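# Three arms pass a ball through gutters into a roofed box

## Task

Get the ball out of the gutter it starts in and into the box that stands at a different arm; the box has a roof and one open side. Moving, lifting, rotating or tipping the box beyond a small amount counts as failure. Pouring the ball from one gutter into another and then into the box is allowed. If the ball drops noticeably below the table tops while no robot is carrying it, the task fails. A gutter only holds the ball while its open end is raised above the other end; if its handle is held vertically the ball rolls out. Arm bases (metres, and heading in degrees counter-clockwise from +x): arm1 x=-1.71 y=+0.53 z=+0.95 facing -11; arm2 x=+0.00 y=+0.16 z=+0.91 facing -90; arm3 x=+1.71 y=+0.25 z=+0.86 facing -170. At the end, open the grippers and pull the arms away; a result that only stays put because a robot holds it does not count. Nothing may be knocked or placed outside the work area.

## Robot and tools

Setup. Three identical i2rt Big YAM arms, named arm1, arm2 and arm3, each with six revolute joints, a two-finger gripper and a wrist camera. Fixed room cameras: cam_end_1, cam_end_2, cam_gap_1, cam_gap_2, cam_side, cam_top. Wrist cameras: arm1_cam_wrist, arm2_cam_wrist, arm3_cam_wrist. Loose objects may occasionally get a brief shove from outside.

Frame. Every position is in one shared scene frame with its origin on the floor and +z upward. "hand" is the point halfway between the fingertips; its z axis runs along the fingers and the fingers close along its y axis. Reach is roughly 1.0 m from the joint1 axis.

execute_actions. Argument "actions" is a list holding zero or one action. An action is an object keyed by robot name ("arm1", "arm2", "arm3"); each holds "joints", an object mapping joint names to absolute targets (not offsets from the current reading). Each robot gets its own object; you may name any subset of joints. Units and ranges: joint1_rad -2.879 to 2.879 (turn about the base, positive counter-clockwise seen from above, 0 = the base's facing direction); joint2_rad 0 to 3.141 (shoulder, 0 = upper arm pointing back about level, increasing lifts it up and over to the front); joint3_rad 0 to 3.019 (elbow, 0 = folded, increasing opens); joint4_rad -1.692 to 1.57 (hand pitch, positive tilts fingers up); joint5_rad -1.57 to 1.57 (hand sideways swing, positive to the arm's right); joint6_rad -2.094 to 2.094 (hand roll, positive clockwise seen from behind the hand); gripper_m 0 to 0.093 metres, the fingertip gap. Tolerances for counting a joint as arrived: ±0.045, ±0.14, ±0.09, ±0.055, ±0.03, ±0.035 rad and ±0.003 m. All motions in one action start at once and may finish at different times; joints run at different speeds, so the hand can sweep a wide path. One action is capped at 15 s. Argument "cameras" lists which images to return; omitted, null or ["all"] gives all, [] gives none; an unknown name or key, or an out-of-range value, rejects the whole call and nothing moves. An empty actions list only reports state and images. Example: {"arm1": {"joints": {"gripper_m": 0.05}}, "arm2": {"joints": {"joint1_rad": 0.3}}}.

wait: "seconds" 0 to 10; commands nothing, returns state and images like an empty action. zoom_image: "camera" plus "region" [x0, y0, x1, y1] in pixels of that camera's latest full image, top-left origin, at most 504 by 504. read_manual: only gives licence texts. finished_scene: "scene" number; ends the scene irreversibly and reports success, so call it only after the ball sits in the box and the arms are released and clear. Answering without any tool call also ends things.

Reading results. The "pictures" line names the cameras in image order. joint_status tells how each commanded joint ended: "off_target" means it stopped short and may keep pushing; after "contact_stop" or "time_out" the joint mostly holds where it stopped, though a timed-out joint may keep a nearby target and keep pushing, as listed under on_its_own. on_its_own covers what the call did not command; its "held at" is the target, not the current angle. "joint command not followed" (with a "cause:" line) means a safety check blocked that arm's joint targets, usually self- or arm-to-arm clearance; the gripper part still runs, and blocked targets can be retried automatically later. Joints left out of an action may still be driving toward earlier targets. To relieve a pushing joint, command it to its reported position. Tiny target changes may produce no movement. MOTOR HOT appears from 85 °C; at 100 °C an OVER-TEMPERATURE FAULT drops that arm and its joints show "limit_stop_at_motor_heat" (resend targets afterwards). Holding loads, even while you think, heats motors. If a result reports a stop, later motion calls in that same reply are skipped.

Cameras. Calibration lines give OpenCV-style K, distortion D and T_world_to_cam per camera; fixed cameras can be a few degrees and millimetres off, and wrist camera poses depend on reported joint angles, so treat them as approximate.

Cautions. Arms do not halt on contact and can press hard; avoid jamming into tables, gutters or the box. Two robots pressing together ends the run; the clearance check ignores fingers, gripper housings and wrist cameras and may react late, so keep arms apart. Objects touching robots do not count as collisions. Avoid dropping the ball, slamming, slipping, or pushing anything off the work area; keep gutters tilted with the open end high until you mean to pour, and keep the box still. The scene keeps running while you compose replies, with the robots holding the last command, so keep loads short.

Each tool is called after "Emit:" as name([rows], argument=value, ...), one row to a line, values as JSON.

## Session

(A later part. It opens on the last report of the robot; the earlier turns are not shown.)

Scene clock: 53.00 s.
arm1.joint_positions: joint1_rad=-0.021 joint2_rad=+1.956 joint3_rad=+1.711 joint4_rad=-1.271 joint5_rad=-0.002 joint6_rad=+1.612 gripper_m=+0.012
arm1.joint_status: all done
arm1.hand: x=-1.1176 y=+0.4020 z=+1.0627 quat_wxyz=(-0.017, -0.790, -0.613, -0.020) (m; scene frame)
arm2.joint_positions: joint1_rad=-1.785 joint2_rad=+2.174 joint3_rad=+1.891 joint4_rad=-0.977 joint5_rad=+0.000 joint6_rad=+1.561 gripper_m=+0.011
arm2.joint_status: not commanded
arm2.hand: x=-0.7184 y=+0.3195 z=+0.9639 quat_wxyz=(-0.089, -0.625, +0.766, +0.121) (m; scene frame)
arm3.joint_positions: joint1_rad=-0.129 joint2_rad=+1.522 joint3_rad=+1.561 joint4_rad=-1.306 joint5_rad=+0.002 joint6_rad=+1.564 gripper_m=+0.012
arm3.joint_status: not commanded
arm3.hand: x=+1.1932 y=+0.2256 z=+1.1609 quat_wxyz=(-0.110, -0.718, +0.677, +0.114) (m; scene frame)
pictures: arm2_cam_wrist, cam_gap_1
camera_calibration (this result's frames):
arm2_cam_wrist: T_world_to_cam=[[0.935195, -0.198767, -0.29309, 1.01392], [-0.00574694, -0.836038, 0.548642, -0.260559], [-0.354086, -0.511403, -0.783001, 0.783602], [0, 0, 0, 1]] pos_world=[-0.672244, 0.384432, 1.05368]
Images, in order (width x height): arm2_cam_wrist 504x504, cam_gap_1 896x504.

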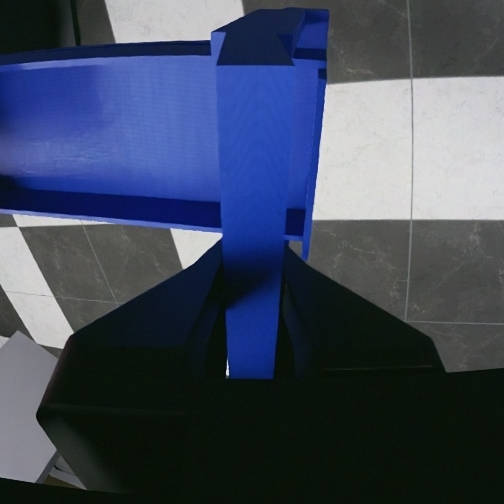

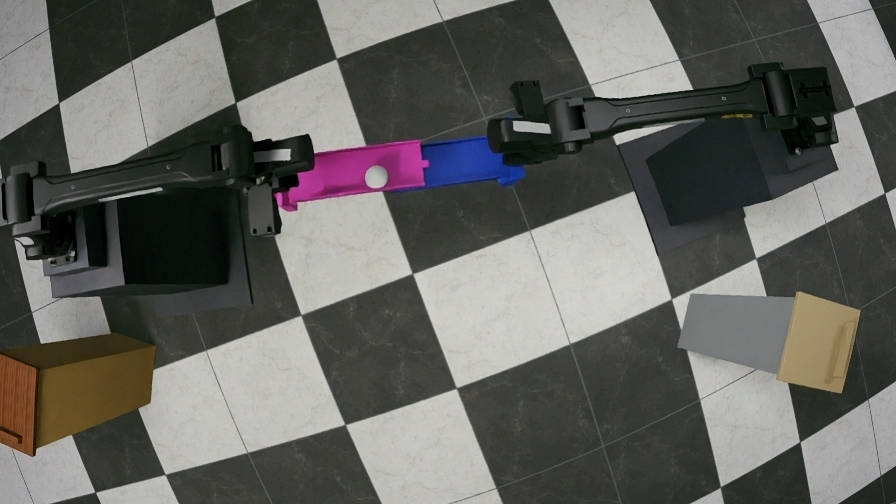

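Emit:
wait(seconds=1.5)

Scene clock: 54.77 s.
arm1.joint_positions: joint1_rad=-0.021 joint2_rad=+1.956 joint3_rad=+1.711 joint4_rad=-1.273 joint5_rad=-0.002 joint6_rad=+1.612 gripper_m=+0.012
arm1.joint_status: all done
arm1.hand: x=-1.1178 y=+0.4020 z=+1.0627 quat_wxyz=(-0.017, -0.790, -0.612, -0.020) (m; scene frame)
arm2.joint_positions: joint1_rad=-1.785 joint2_rad=+2.174 joint3_rad=+1.891 joint4_rad=-0.974 joint5_rad=-0.001 joint6_rad=+1.562 gripper_m=+0.011
arm2.joint_status: not commanded
arm2.hand: x=-0.7192 y=+0.3195 z=+0.9642 quat_wxyz=(-0.091, -0.624, +0.766, +0.122) (m; scene frame)
arm3.joint_positions: joint1_rad=-0.129 joint2_rad=+1.522 joint3_rad=+1.561 joint4_rad=-1.306 joint5_rad=+0.002 joint6_rad=+1.564 gripper_m=+0.012
arm3.joint_status: not commanded
arm3.hand: x=+1.1932 y=+0.2256 z=+1.1609 quat_wxyz=(-0.110, -0.718, +0.677, +0.114) (m; scene frame)
wait: 1.50 s; at rest from the start
pictures: arm1_cam_wrist, arm2_cam_wrist, arm3_cam_wrist, cam_end_1, cam_end_2, cam_gap_1, cam_gap_2, cam_side, cam_top
camera_calibration (this result's frames):
arm1_cam_wrist: T_world_to_cam=[[-0.967888, 0.246658, -0.0485053, -1.13205], [0.170261, 0.785189, 0.59539, -0.746308], [0.184944, 0.568012, -0.801971, 0.952102], [0, 0, 0, 1]] pos_world=[-1.14471, 0.324416, 1.15299]
arm2_cam_wrist: T_world_to_cam=[[0.933972, -0.199631, -0.296384, 1.01733], [-0.00446679, -0.835861, 0.548923, -0.260074], [-0.357318, -0.511355, -0.781562, 0.779803], [0, 0, 0, 1]] pos_world=[-0.672685, 0.384462, 1.05375]
arm3_cam_wrist: T_world_to_cam=[[0.952609, 0.0559118, -0.299014, -0.807166], [0.216739, -0.814472, 0.538199, -0.696209], [-0.213447, -0.577502, -0.787992, 1.42053], [0, 0, 0, 1]] pos_world=[1.22302, 0.298446, 1.25271]
Images, in order (width x height): arm1_cam_wrist 504x504, arm2_cam_wrist 504x504, arm3_cam_wrist 504x504, cam_end_1 896x504, cam_end_2 896x504, cam_gap_1 896x504, cam_gap_2 896x504, cam_side 896x504, cam_top 896x504.

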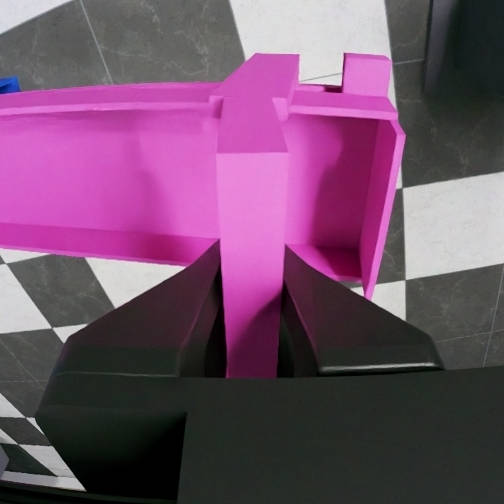

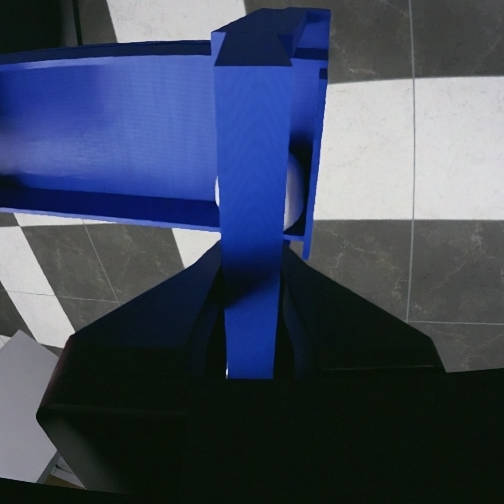

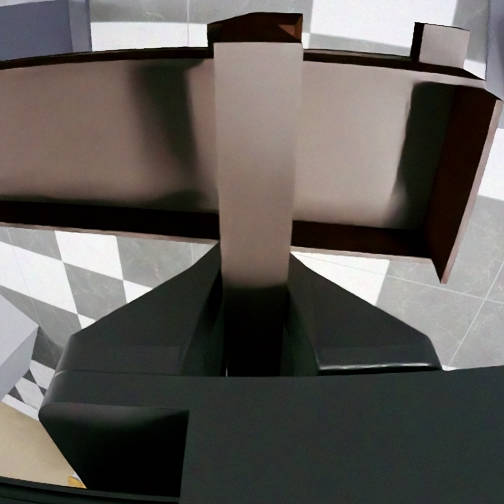

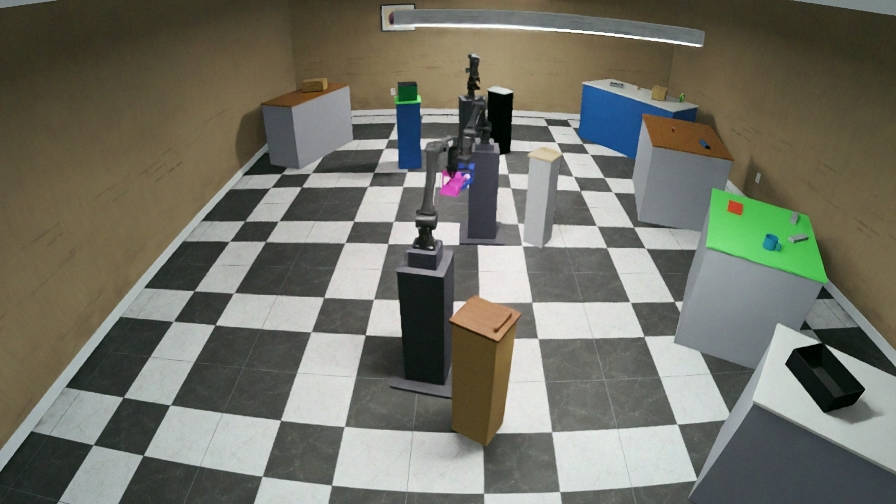

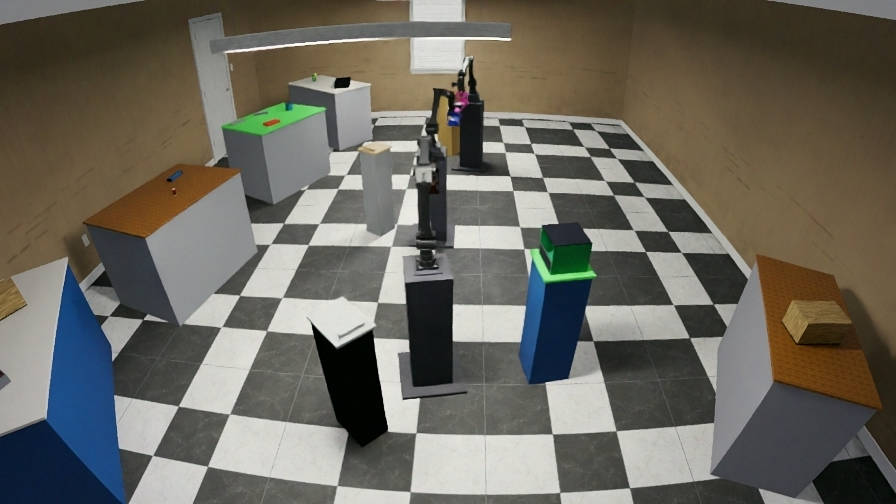

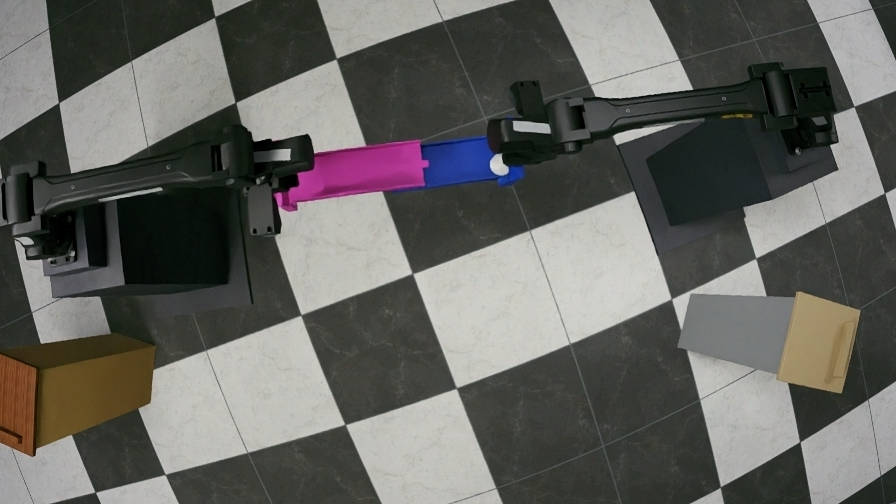

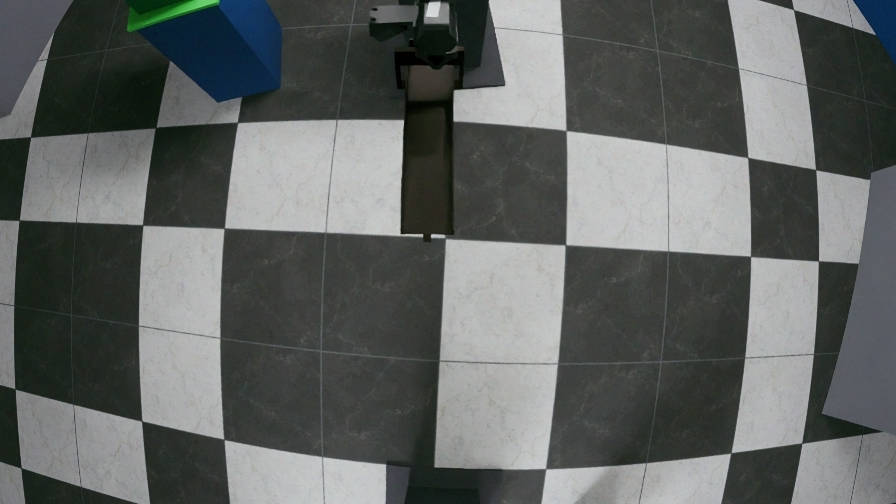

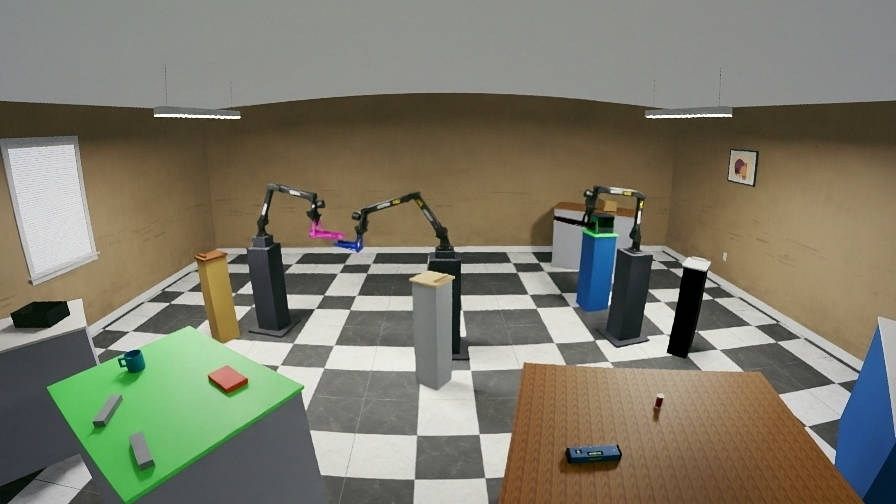

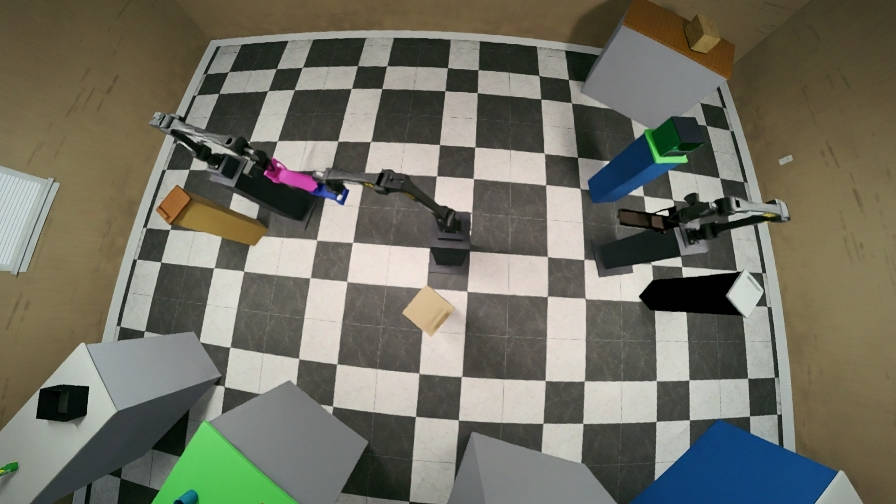

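Emit:
execute_actions([
  {"arm1":{"joints":{"joint2_rad":1.5,"joint3_rad":1.35,"joint4_rad":-1.2}},"arm3":{"joints":{"joint2_rad":1.99,"joint3_rad":1.75,"joint4_rad":-0.92}}},
], cameras=[])

Emit:
execute_actions([
  {"arm1":{"joints":{"joint1_rad":-2.45,"joint2_rad":1.45,"joint3_rad":1.05,"joint4_rad":-0.9,"joint5_rad":-0.075,"joint6_rad":1.08}},"arm2":{"joints":{"joint2_rad":1.5,"joint3_rad":1.35,"joint4_rad":-0.85}}},
], cameras=["arm2_cam_wrist","cam_side"])

Scene clock: 57.53 s.
arm1.joint_positions: joint1_rad=-0.021 joint2_rad=+1.509 joint3_rad=+1.341 joint4_rad=-1.208 joint5_rad=-0.002 joint6_rad=+1.613 gripper_m=+0.012
arm1.joint_status: all done
arm1.hand: x=-1.2354 y=+0.4264 z=+1.1526 quat_wxyz=(-0.070, -0.787, -0.610, -0.066) (m; scene frame)
arm2.joint_positions: joint1_rad=-1.785 joint2_rad=+2.174 joint3_rad=+1.891 joint4_rad=-0.974 joint5_rad=-0.001 joint6_rad=+1.562 gripper_m=+0.011
arm2.joint_status: not commanded
arm2.hand: x=-0.7192 y=+0.3195 z=+0.9642 quat_wxyz=(-0.091, -0.624, +0.766, +0.122) (m; scene frame)
arm3.joint_positions: joint1_rad=-0.129 joint2_rad=+2.036 joint3_rad=+1.696 joint4_rad=-0.937 joint5_rad=+0.001 joint6_rad=+1.564 gripper_m=+0.012
arm3.joint_status: all done
arm3.hand: x=+1.0332 y=+0.2195 z=+0.9461 quat_wxyz=(-0.107, -0.719, +0.678, +0.110) (m; scene frame)
pictures: none
No camera images: the call's "cameras" was empty. Leave "cameras" out to get every camera's image.

Scene clock: 59.73 s.
arm1.joint_positions: joint1_rad=-2.455 joint2_rad=+1.472 joint3_rad=+1.040 joint4_rad=-0.904 joint5_rad=-0.072 joint6_rad=+1.087 gripper_m=+0.012
arm1.joint_status: all done
arm1.hand: x=-2.1100 y=+0.3015 z=+1.0595 quat_wxyz=(-0.104, -0.951, +0.284, +0.058) (m; scene frame)
arm2.joint_positions: joint1_rad=-1.785 joint2_rad=+1.497 joint3_rad=+1.345 joint4_rad=-0.866 joint5_rad=-0.001 joint6_rad=+1.562 gripper_m=+0.011
arm2.joint_status: all done
arm2.hand: x=-0.5580 y=+0.2824 z=+1.1482 quat_wxyz=(-0.163, -0.609, +0.746, +0.213) (m; scene frame)
arm3.joint_positions: joint1_rad=-0.129 joint2_rad=+2.036 joint3_rad=+1.696 joint4_rad=-0.937 joint5_rad=+0.001 joint6_rad=+1.564 gripper_m=+0.012
arm3.joint_status: not commanded
arm3.hand: x=+1.0332 y=+0.2195 z=+0.9461 quat_wxyz=(-0.107, -0.719, +0.678, +0.110) (m; scene frame)
pictures: arm2_cam_wrist, cam_side
camera_calibration (this result's frames):
arm2_cam_wrist: T_world_to_cam=[[0.839872, -0.176708, -0.513216, 1.10388], [0.11946, -0.862161, 0.492349, -0.24985], [-0.529476, -0.474819, -0.702995, 0.765609], [0, 0, 0, 1]] pos_world=[-0.491895, 0.343178, 1.22776]
Images, in order (width x height): arm2_cam_wrist 504x504, cam_side 896x504.

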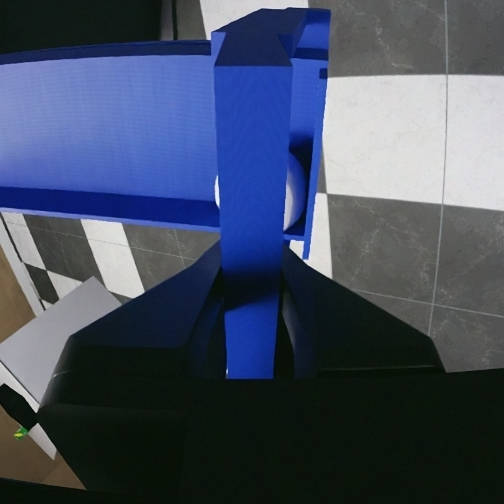

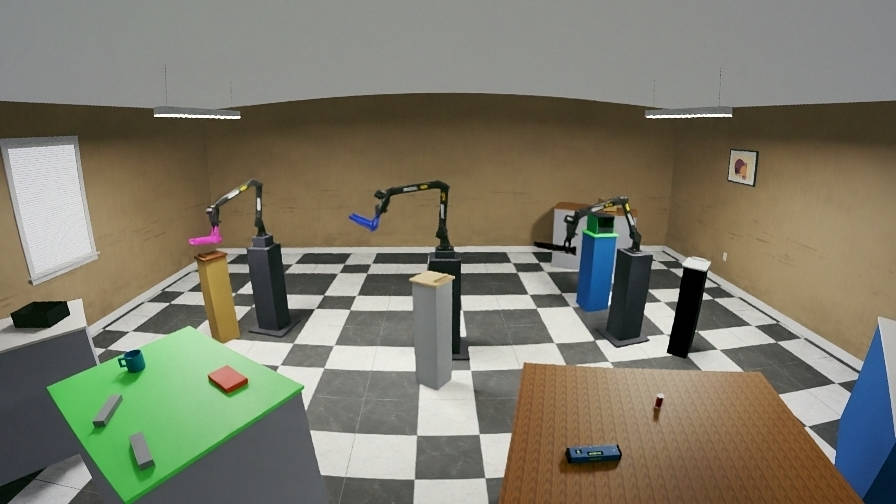

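Emit:
execute_actions([
  {"arm1":{"joints":{"joint1_rad":-2.445,"joint2_rad":1.65,"joint3_rad":1.04,"joint4_rad":-0.745}},"arm2":{"joints":{"joint1_rad":-0.1}}},
], cameras=["arm2_cam_wrist","arm1_cam_wrist"])

Emit:
execute_actions([
  {"arm1":{"joints":{"joint2_rad":1.70}},"arm2":{"joints":{"joint1_rad":1.62}}},
], cameras=["arm1_cam_wrist","cam_side","cam_gap_2"])

Emit:
zoom_image(camera="cam_side", region=[490, 180, 610, 270])

Scene clock: 62.40 s.
arm1.joint_positions: joint1_rad=-2.455 joint2_rad=+1.674 joint3_rad=+1.022 joint4_rad=-0.760 joint5_rad=-0.072 joint6_rad=+1.087 gripper_m=+0.012
arm1.joint_status: all done
arm1.hand: x=-2.1233 y=+0.2950 z=+0.9705 quat_wxyz=(-0.078, -0.954, +0.287, +0.031) (m; scene frame)
arm2.joint_positions: joint1_rad=-0.095 joint2_rad=+1.507 joint3_rad=+1.345 joint4_rad=-0.862 joint5_rad=-0.001 joint6_rad=+1.562 gripper_m=+0.011
arm2.joint_status: all done
arm2.hand: x=-0.0570 y=-0.4064 z=+1.1429 quat_wxyz=(-0.265, -0.963, +0.043, +0.008) (m; scene frame)
arm3.joint_positions: joint1_rad=-0.129 joint2_rad=+2.036 joint3_rad=+1.696 joint4_rad=-0.937 joint5_rad=+0.001 joint6_rad=+1.564 gripper_m=+0.012
arm3.joint_status: not commanded
arm3.hand: x=+1.0332 y=+0.2195 z=+0.9461 quat_wxyz=(-0.107, -0.719, +0.678, +0.110) (m; scene frame)
pictures: arm1_cam_wrist, arm2_cam_wrist
camera_calibration (this result's frames):
arm1_cam_wrist: T_world_to_cam=[[0.5403, 0.825111, -0.165127, 1.06158], [0.736989, -0.369306, 0.566092, 1.13616], [0.406107, -0.427557, -0.807634, 1.89363], [0, 0, 0, 1]] pos_world=[-2.17993, 0.353308, 1.06149]
arm2_cam_wrist: T_world_to_cam=[[0.0873447, 0.85693, -0.507979, 0.929868], [0.830366, 0.219076, 0.512346, -0.44387], [0.55033, -0.466559, -0.69243, 0.75292], [0, 0, 0, 1]] pos_world=[-0.126998, -0.348309, 1.22111]
Images, in order (width x height): arm1_cam_wrist 504x504, arm2_cam_wrist 504x504.

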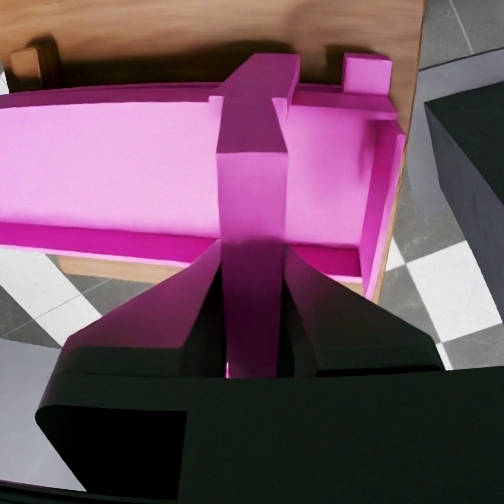

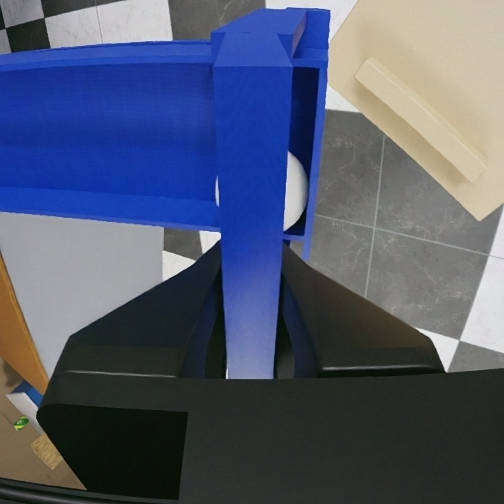

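Scene clock: 64.33 s.
arm1.joint_positions: joint1_rad=-2.455 joint2_rad=+1.699 joint3_rad=+1.022 joint4_rad=-0.758 joint5_rad=-0.072 joint6_rad=+1.087 gripper_m=+0.012
arm1.joint_status: all done
arm1.hand: x=-2.1212 y=+0.2959 z=+0.9594 quat_wxyz=(-0.070, -0.955, +0.287, +0.023) (m; scene frame)
arm2.joint_positions: joint1_rad=+1.626 joint2_rad=+1.507 joint3_rad=+1.345 joint4_rad=-0.862 joint5_rad=-0.001 joint6_rad=+1.563 gripper_m=+0.011
arm2.joint_status: all done
arm2.hand: x=+0.5667 y=+0.1923 z=+1.1553 quat_wxyz=(-0.187, -0.659, -0.700, -0.203) (m; scene frame)
arm3.joint_positions: joint1_rad=-0.129 joint2_rad=+2.036 joint3_rad=+1.696 joint4_rad=-0.937 joint5_rad=+0.001 joint6_rad=+1.564 gripper_m=+0.012
arm3.joint_status: not commanded
arm3.hand: x=+1.0332 y=+0.2195 z=+0.9461 quat_wxyz=(-0.107, -0.719, +0.678, +0.110) (m; scene frame)
pictures: arm1_cam_wrist, cam_gap_2, cam_side
camera_calibration (this result's frames):
arm1_cam_wrist: T_world_to_cam=[[0.543218, 0.826909, -0.145382, 1.04454], [0.725494, -0.375153, 0.576992, 1.10809], [0.42258, -0.418906, -0.803707, 1.91289], [0, 0, 0, 1]] pos_world=[-2.17968, 0.353282, 1.0499]
Images, in order (width x height): arm1_cam_wrist 504x504, cam_gap_2 896x504, cam_side 896x504.

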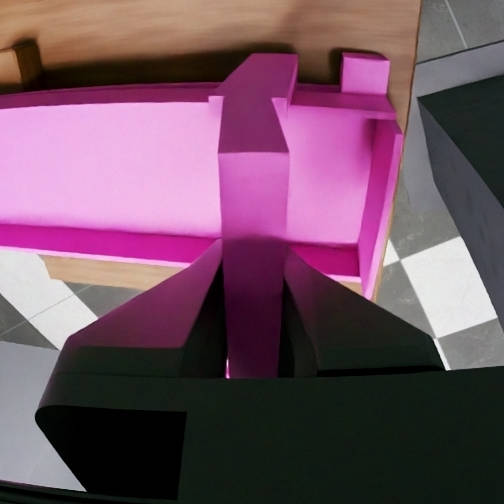

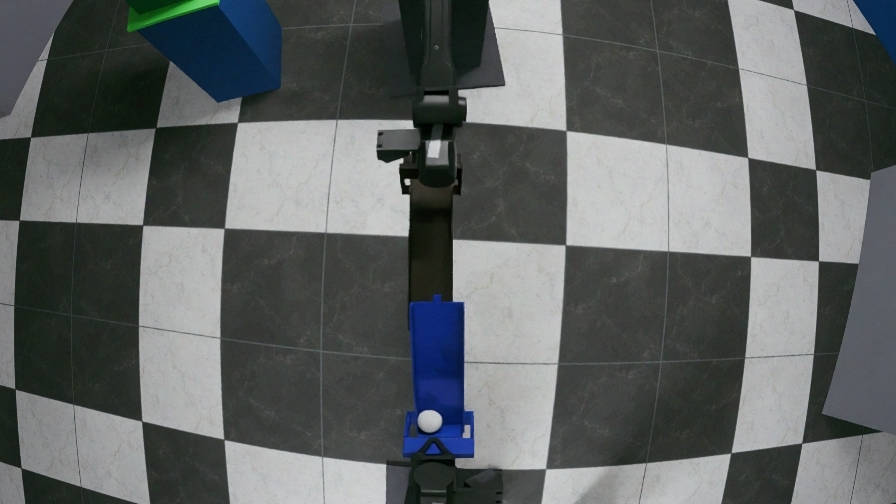

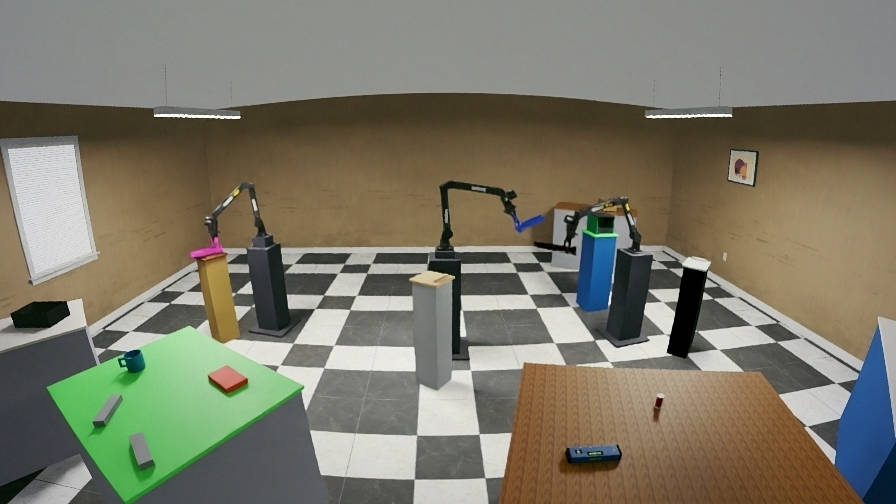

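Region (490, 180, 610, 270) of cam_side's 896x504 image, scaled by 4.200, with more detail than that image has; it fills the top 378 rows of this view, and the rest is white.

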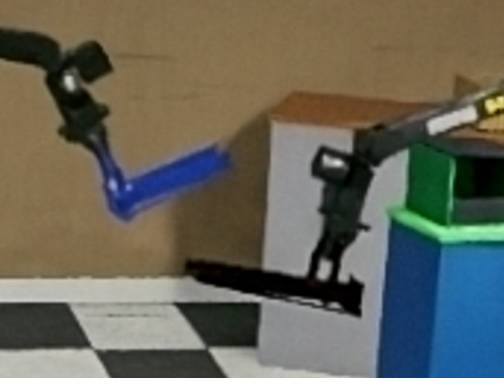

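Emit:
execute_actions([
  {"arm1":{"joints":{"gripper_m":0.05}},"arm2":{"joints":{"joint1_rad":1.65,"joint2_rad":1.9,"joint3_rad":1.87,"joint4_rad":-1.12}},"arm3":{"joints":{"joint4_rad":-0.89}}},
], cameras=["cam_side","cam_gap_2"])

Emit:
zoom_image(camera="cam_side", region=[490, 180, 610, 270])

Scene clock: 66.97 s.
arm1.joint_positions: joint1_rad=-2.455 joint2_rad=+1.699 joint3_rad=+1.022 joint4_rad=-0.755 joint5_rad=-0.072 joint6_rad=+1.087 gripper_m=+0.050
arm1.joint_status: all done
arm1.hand: x=-2.1216 y=+0.2957 z=+0.9595 quat_wxyz=(-0.071, -0.955, +0.287, +0.024) (m; scene frame)
arm2.joint_positions: joint1_rad=+1.641 joint2_rad=+1.924 joint3_rad=+1.795 joint4_rad=-1.118 joint5_rad=-0.001 joint6_rad=+1.563 gripper_m=+0.011
arm2.joint_status: all done
arm2.hand: x=+0.6699 y=+0.2086 z=+1.0958 quat_wxyz=(-0.111, -0.670, -0.723, -0.125) (m; scene frame)
arm3.joint_positions: joint1_rad=-0.129 joint2_rad=+2.036 joint3_rad=+1.696 joint4_rad=-0.909 joint5_rad=+0.001 joint6_rad=+1.564 gripper_m=+0.012
arm3.joint_status: all done
arm3.hand: x=+1.0267 y=+0.2192 z=+0.9482 quat_wxyz=(-0.117, -0.717, +0.677, +0.119) (m; scene frame)
pictures: cam_gap_2, cam_side
Images, in order (width x height): cam_gap_2 896x504, cam_side 896x504.

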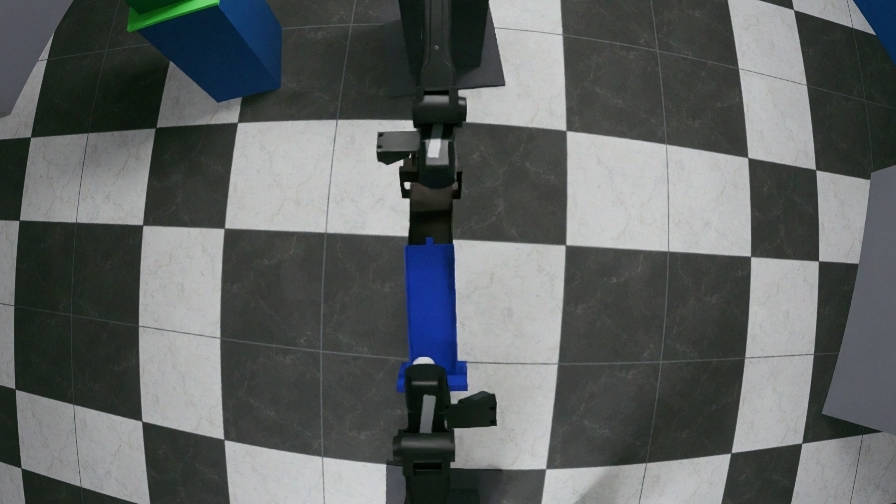

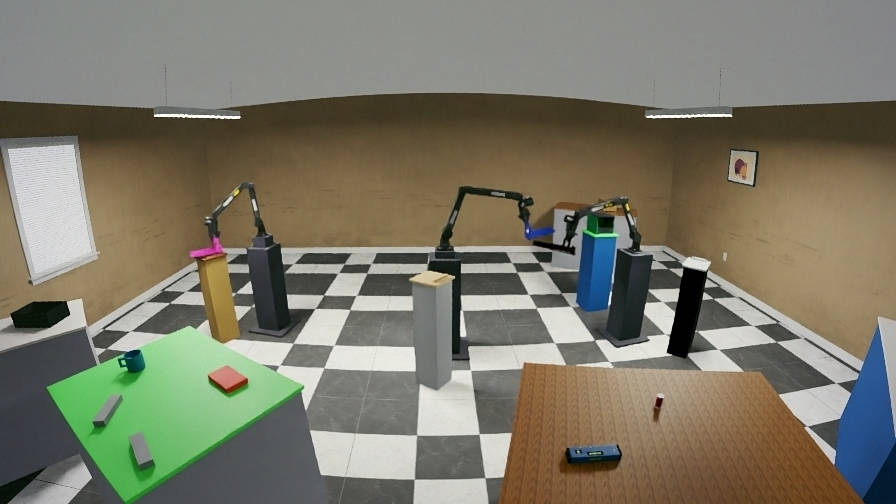

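Region (490, 180, 610, 270) of cam_side's 896x504 image, scaled by 4.200, with more detail than that image has; it fills the top 378 rows of this view, and the rest is white.

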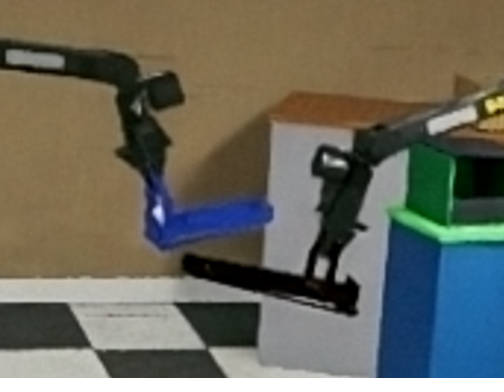

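Emit:
execute_actions([
  {"arm1":{"joints":{"joint2_rad":1.4}},"arm2":{"joints":{"joint4_rad":-1.29}}},
], cameras=["cam_side","cam_gap_2"])

Emit:
zoom_image(camera="cam_side", region=[490, 180, 610, 270])

Scene clock: 68.80 s.
arm1.joint_positions: joint1_rad=-2.455 joint2_rad=+1.398 joint3_rad=+1.022 joint4_rad=-0.754 joint5_rad=-0.072 joint6_rad=+1.087 gripper_m=+0.050
arm1.joint_status: all done
arm1.hand: x=-2.1343 y=+0.2877 z=+1.0975 quat_wxyz=(-0.177, -0.936, +0.275, +0.130) (m; scene frame)
arm2.joint_positions: joint1_rad=+1.641 joint2_rad=+1.924 joint3_rad=+1.795 joint4_rad=-1.286 joint5_rad=-0.001 joint6_rad=+1.563 gripper_m=+0.011
arm2.joint_status: all done
arm2.hand: x=+0.6302 y=+0.2059 z=+1.0855 quat_wxyz=(-0.054, -0.677, -0.731, -0.065) (m; scene frame)
arm3.joint_positions: joint1_rad=-0.129 joint2_rad=+2.036 joint3_rad=+1.696 joint4_rad=-0.909 joint5_rad=+0.001 joint6_rad=+1.564 gripper_m=+0.012
arm3.joint_status: not commanded
arm3.hand: x=+1.0267 y=+0.2192 z=+0.9482 quat_wxyz=(-0.117, -0.717, +0.677, +0.119) (m; scene frame)
pictures: cam_gap_2, cam_side
Images, in order (width x height): cam_gap_2 896x504, cam_side 896x504.

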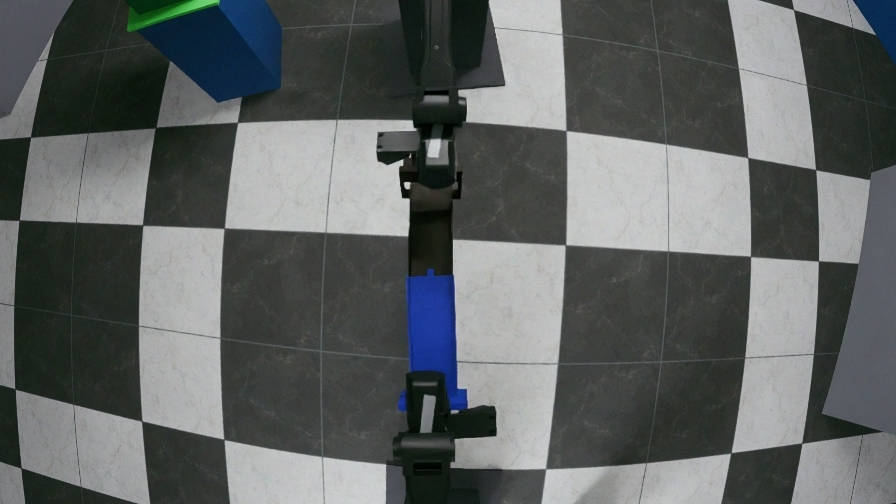

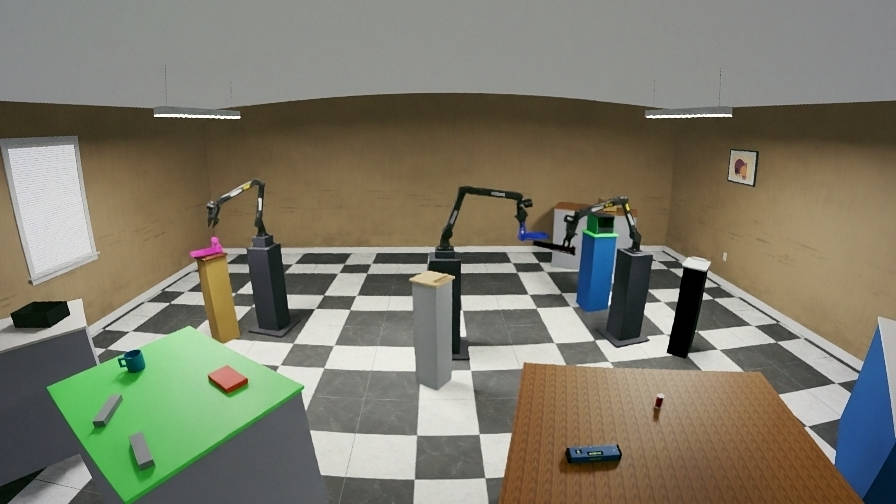

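Region (490, 180, 610, 270) of cam_side's 896x504 image, scaled by 4.200, with more detail than that image has; it fills the top 378 rows of this view, and the rest is white.

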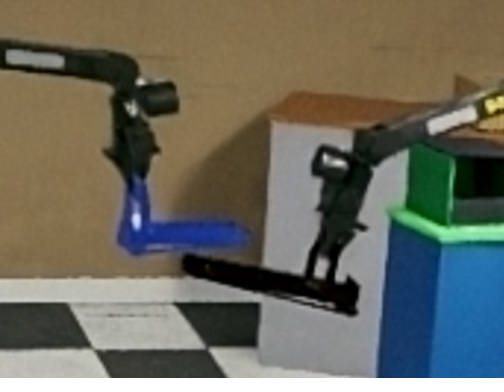

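Emit:
execute_actions([
  {"arm2":{"joints":{"joint4_rad":-1.38}}},
], cameras=["cam_gap_2","arm2_cam_wrist"])

Scene clock: 69.77 s.
arm1.joint_positions: joint1_rad=-2.455 joint2_rad=+1.398 joint3_rad=+1.022 joint4_rad=-0.754 joint5_rad=-0.072 joint6_rad=+1.087 gripper_m=+0.050
arm1.joint_status: not commanded
arm1.hand: x=-2.1343 y=+0.2877 z=+1.0975 quat_wxyz=(-0.177, -0.936, +0.275, +0.130) (m; scene frame)
arm2.joint_positions: joint1_rad=+1.641 joint2_rad=+1.924 joint3_rad=+1.795 joint4_rad=-1.375 joint5_rad=-0.001 joint6_rad=+1.563 gripper_m=+0.011
arm2.joint_status: all done
arm2.hand: x=+0.6084 y=+0.2044 z=+1.0828 quat_wxyz=(-0.024, -0.678, -0.734, -0.032) (m; scene frame)
arm3.joint_positions: joint1_rad=-0.129 joint2_rad=+2.036 joint3_rad=+1.696 joint4_rad=-0.909 joint5_rad=+0.001 joint6_rad=+1.564 gripper_m=+0.012
arm3.joint_status: not commanded
arm3.hand: x=+1.0267 y=+0.2192 z=+0.9482 quat_wxyz=(-0.117, -0.717, +0.677, +0.119) (m; scene frame)
pictures: arm2_cam_wrist, cam_gap_2
camera_calibration (this result's frames):
arm2_cam_wrist: T_world_to_cam=[[-0.994851, -0.0684136, -0.0747685, 0.696307], [-0.0994301, 0.801624, 0.589502, -0.736411], [0.0196063, 0.593901, -0.804299, 0.857377], [0, 0, 0, 1]] pos_world=[0.602691, 0.128764, 1.17576]
Images, in order (width x height): arm2_cam_wrist 504x504, cam_gap_2 896x504.

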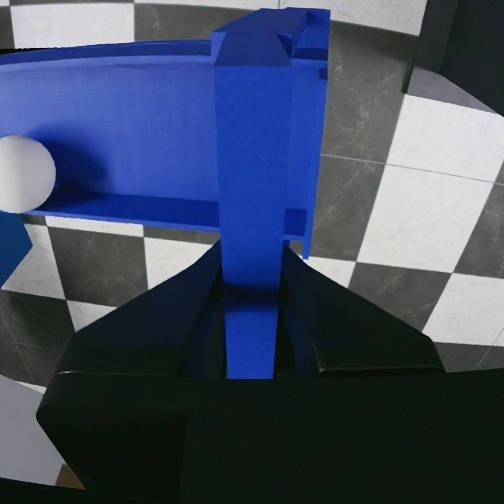

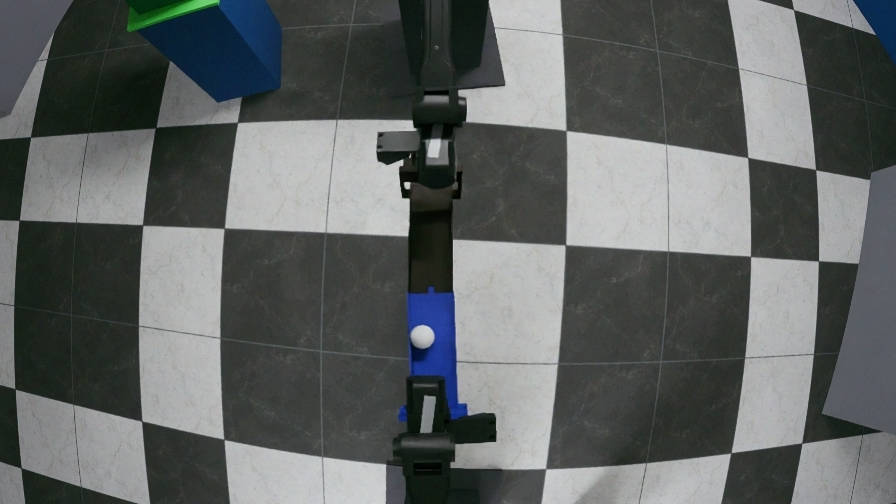

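Emit:
execute_actions(actions=[], cameras=["arm3_cam_wrist"])

Scene clock: 71.27 s.
arm1.joint_positions: joint1_rad=-2.455 joint2_rad=+1.398 joint3_rad=+1.022 joint4_rad=-0.754 joint5_rad=-0.072 joint6_rad=+1.087 gripper_m=+0.050
arm1.joint_status: not commanded
arm1.hand: x=-2.1343 y=+0.2877 z=+1.0975 quat_wxyz=(-0.177, -0.936, +0.275, +0.130) (m; scene frame)
arm2.joint_positions: joint1_rad=+1.641 joint2_rad=+1.924 joint3_rad=+1.795 joint4_rad=-1.376 joint5_rad=-0.001 joint6_rad=+1.563 gripper_m=+0.011
arm2.joint_status: all done
arm2.hand: x=+0.6082 y=+0.2044 z=+1.0828 quat_wxyz=(-0.023, -0.679, -0.734, -0.032) (m; scene frame)
arm3.joint_positions: joint1_rad=-0.127 joint2_rad=+2.035 joint3_rad=+1.696 joint4_rad=-0.906 joint5_rad=-0.001 joint6_rad=+1.568 gripper_m=+0.012
arm3.joint_status: not commanded
arm3.hand: x=+1.0262 y=+0.2174 z=+0.9487 quat_wxyz=(-0.119, -0.717, +0.677, +0.119) (m; scene frame)
pictures: arm3_cam_wrist
camera_calibration (this result's frames):
arm3_cam_wrist: T_world_to_cam=[[0.946469, 0.053827, -0.318275, -0.686021], [0.226977, -0.812052, 0.537637, -0.562897], [-0.229516, -0.581098, -0.780799, 1.22336], [0, 0, 0, 1]] pos_world=[1.05784, 0.290718, 1.03949]
Images, in order (width x height): arm3_cam_wrist 504x504.

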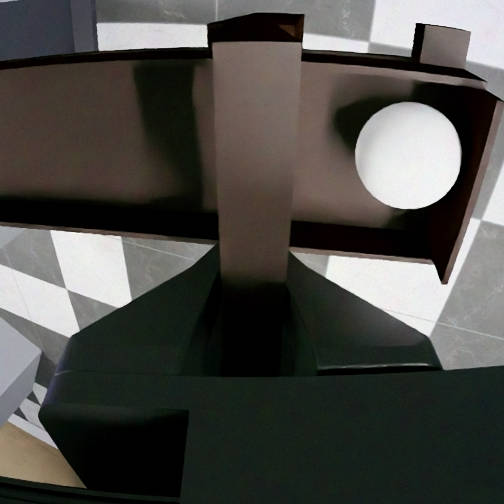

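Emit:
execute_actions([
  {"arm2":{"joints":{"joint2_rad":1.5,"joint3_rad":1.4,"joint4_rad":-1.3}}},
], cameras=[])

Emit:
execute_actions([
  {"arm2":{"joints":{"joint1_rad":-0.38,"joint2_rad":1.5,"joint3_rad":1.22,"joint4_rad":-1.15,"joint5_rad":-0.15,"joint6_rad":0.215}},"arm3":{"joints":{"joint2_rad":1.4,"joint3_rad":1.22,"joint4_rad":-0.89}}},
], cameras=["arm3_cam_wrist"])

Emit:
execute_actions([
  {"arm2":{"joints":{"joint2_rad":1.68,"joint4_rad":-1.01}},"arm3":{"joints":{"joint2_rad":0.76,"joint3_rad":0.73,"joint4_rad":-1.12}}},
], cameras=["arm3_cam_wrist","arm2_cam_wrist","cam_side"])

Scene clock: 73.83 s.
arm1.joint_positions: joint1_rad=-2.455 joint2_rad=+1.398 joint3_rad=+1.022 joint4_rad=-0.754 joint5_rad=-0.072 joint6_rad=+1.087 gripper_m=+0.050
arm1.joint_status: not commanded
arm1.hand: x=-2.1343 y=+0.2877 z=+1.0975 quat_wxyz=(-0.177, -0.936, +0.275, +0.130) (m; scene frame)
arm2.joint_positions: joint1_rad=+1.641 joint2_rad=+1.493 joint3_rad=+1.399 joint4_rad=-1.305 joint5_rad=-0.001 joint6_rad=+1.563 gripper_m=+0.011
arm2.joint_status: all done
arm2.hand: x=+0.4785 y=+0.1948 z=+1.1482 quat_wxyz=(-0.059, -0.676, -0.731, -0.070) (m; scene frame)
arm3.joint_positions: joint1_rad=-0.127 joint2_rad=+2.035 joint3_rad=+1.696 joint4_rad=-0.906 joint5_rad=-0.001 joint6_rad=+1.568 gripper_m=+0.012
arm3.joint_status: not commanded
arm3.hand: x=+1.0262 y=+0.2174 z=+0.9487 quat_wxyz=(-0.119, -0.717, +0.677, +0.119) (m; scene frame)
pictures: none
No camera images: the call's "cameras" was empty. Leave "cameras" out to get every camera's image.

Scene clock: 75.93 s.
arm1.joint_positions: joint1_rad=-2.455 joint2_rad=+1.398 joint3_rad=+1.022 joint4_rad=-0.754 joint5_rad=-0.072 joint6_rad=+1.087 gripper_m=+0.050
arm1.joint_status: not commanded
arm1.hand: x=-2.1343 y=+0.2877 z=+1.0975 quat_wxyz=(-0.177, -0.936, +0.275, +0.130) (m; scene frame)
arm2.joint_positions: joint1_rad=-0.383 joint2_rad=+1.504 joint3_rad=+1.217 joint4_rad=-1.152 joint5_rad=-0.146 joint6_rad=+0.229 gripper_m=+0.011
arm2.joint_status: all done
arm2.hand: x=-0.1518 y=-0.2763 z=+1.0648 quat_wxyz=(-0.097, -0.881, -0.463, -0.005) (m; scene frame)
arm3.joint_positions: joint1_rad=-0.127 joint2_rad=+1.405 joint3_rad=+1.192 joint4_rad=-0.900 joint5_rad=-0.001 joint6_rad=+1.568 gripper_m=+0.012
arm3.joint_status: all done
arm3.hand: x=+1.2103 y=+0.2258 z=+1.0820 quat_wxyz=(-0.166, -0.707, +0.667, +0.164) (m; scene frame)
pictures: arm3_cam_wrist
camera_calibration (this result's frames):
arm3_cam_wrist: T_world_to_cam=[[0.895835, 0.0523773, -0.44129, -0.623595], [0.297667, -0.808059, 0.508365, -0.724357], [-0.329962, -0.586768, -0.739478, 1.45268], [0, 0, 0, 1]] pos_world=[1.25359, 0.299728, 1.16728]
Images, in order (width x height): arm3_cam_wrist 504x504.

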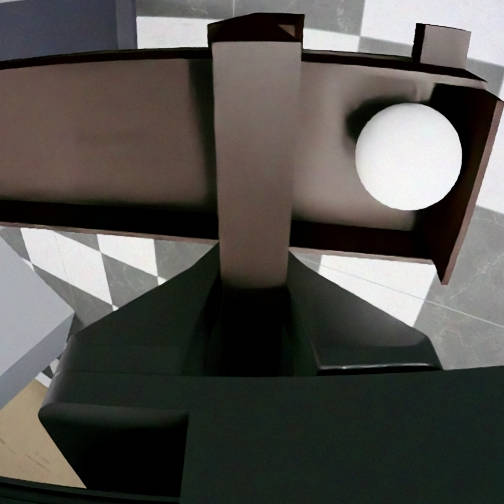

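Scene clock: 77.17 s.
arm1.joint_positions: joint1_rad=-2.455 joint2_rad=+1.398 joint3_rad=+1.022 joint4_rad=-0.754 joint5_rad=-0.072 joint6_rad=+1.087 gripper_m=+0.050
arm1.joint_status: not commanded
arm1.hand: x=-2.1343 y=+0.2877 z=+1.0975 quat_wxyz=(-0.177, -0.936, +0.275, +0.130) (m; scene frame)
arm2.joint_positions: joint1_rad=-0.383 joint2_rad=+1.701 joint3_rad=+1.212 joint4_rad=-1.019 joint5_rad=-0.146 joint6_rad=+0.228 gripper_m=+0.011
arm2.joint_status: all done
arm2.hand: x=-0.1612 y=-0.3017 z=+0.9759 quat_wxyz=(-0.075, -0.883, -0.462, -0.031) (m; scene frame)
arm3.joint_positions: joint1_rad=-0.127 joint2_rad=+0.771 joint3_rad=+0.706 joint4_rad=-1.128 joint5_rad=-0.001 joint6_rad=+1.568 gripper_m=+0.012
arm3.joint_status: all done
arm3.hand: x=+1.4485 y=+0.2386 z=+1.0544 quat_wxyz=(-0.138, -0.713, +0.673, +0.137) (m; scene frame)
pictures: arm2_cam_wrist, arm3_cam_wrist, cam_side
camera_calibration (this result's frames):
arm2_cam_wrist: T_world_to_cam=[[-0.806817, 0.569755, -0.156288, 0.190425], [0.399703, 0.721206, 0.565773, -0.26478], [0.435068, 0.394007, -0.809614, 1.09892], [0, 0, 0, 1]] pos_world=[-0.218635, -0.350518, 1.06927]
arm3_cam_wrist: T_world_to_cam=[[0.928407, 0.0533643, -0.367714, -0.974877], [0.25539, -0.81046, 0.527192, -0.728997], [-0.269884, -0.583358, -0.766065, 1.45861], [0, 0, 0, 1]] pos_world=[1.48492, 0.312092, 1.14323]
Images, in order (width x height): arm2_cam_wrist 504x504, arm3_cam_wrist 504x504, cam_side 896x504.

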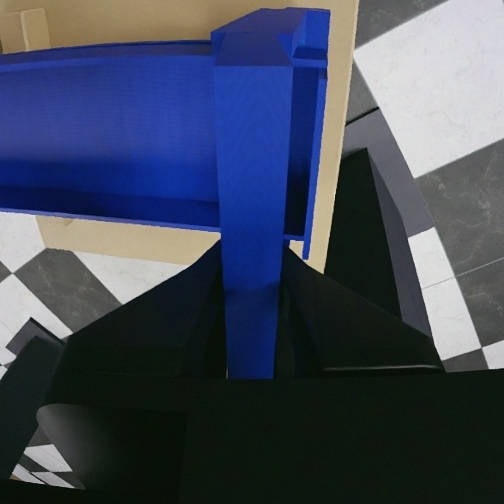

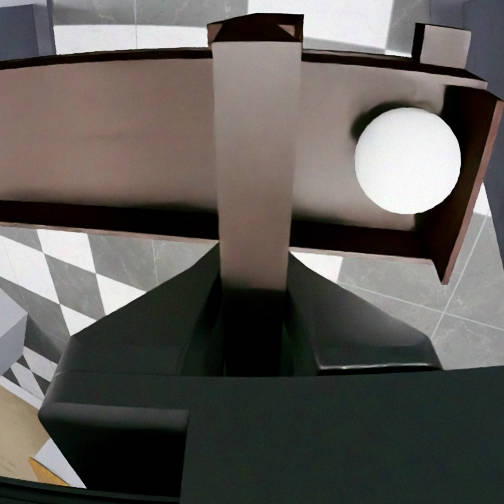

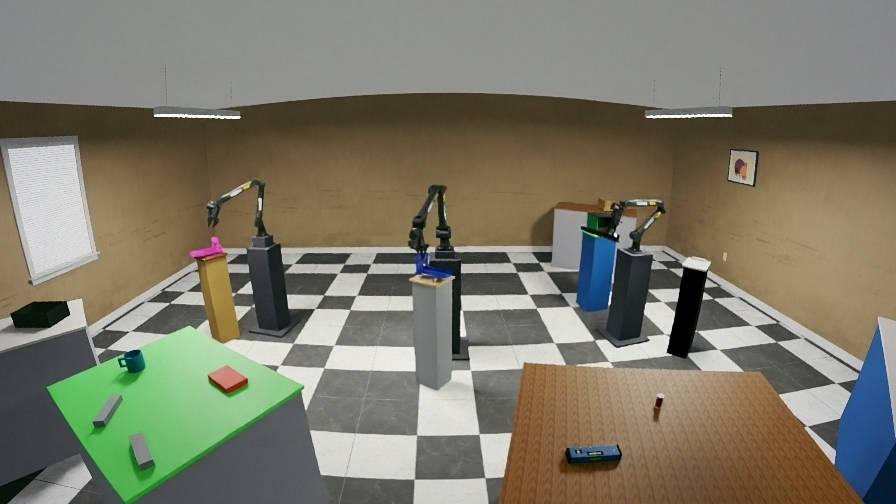

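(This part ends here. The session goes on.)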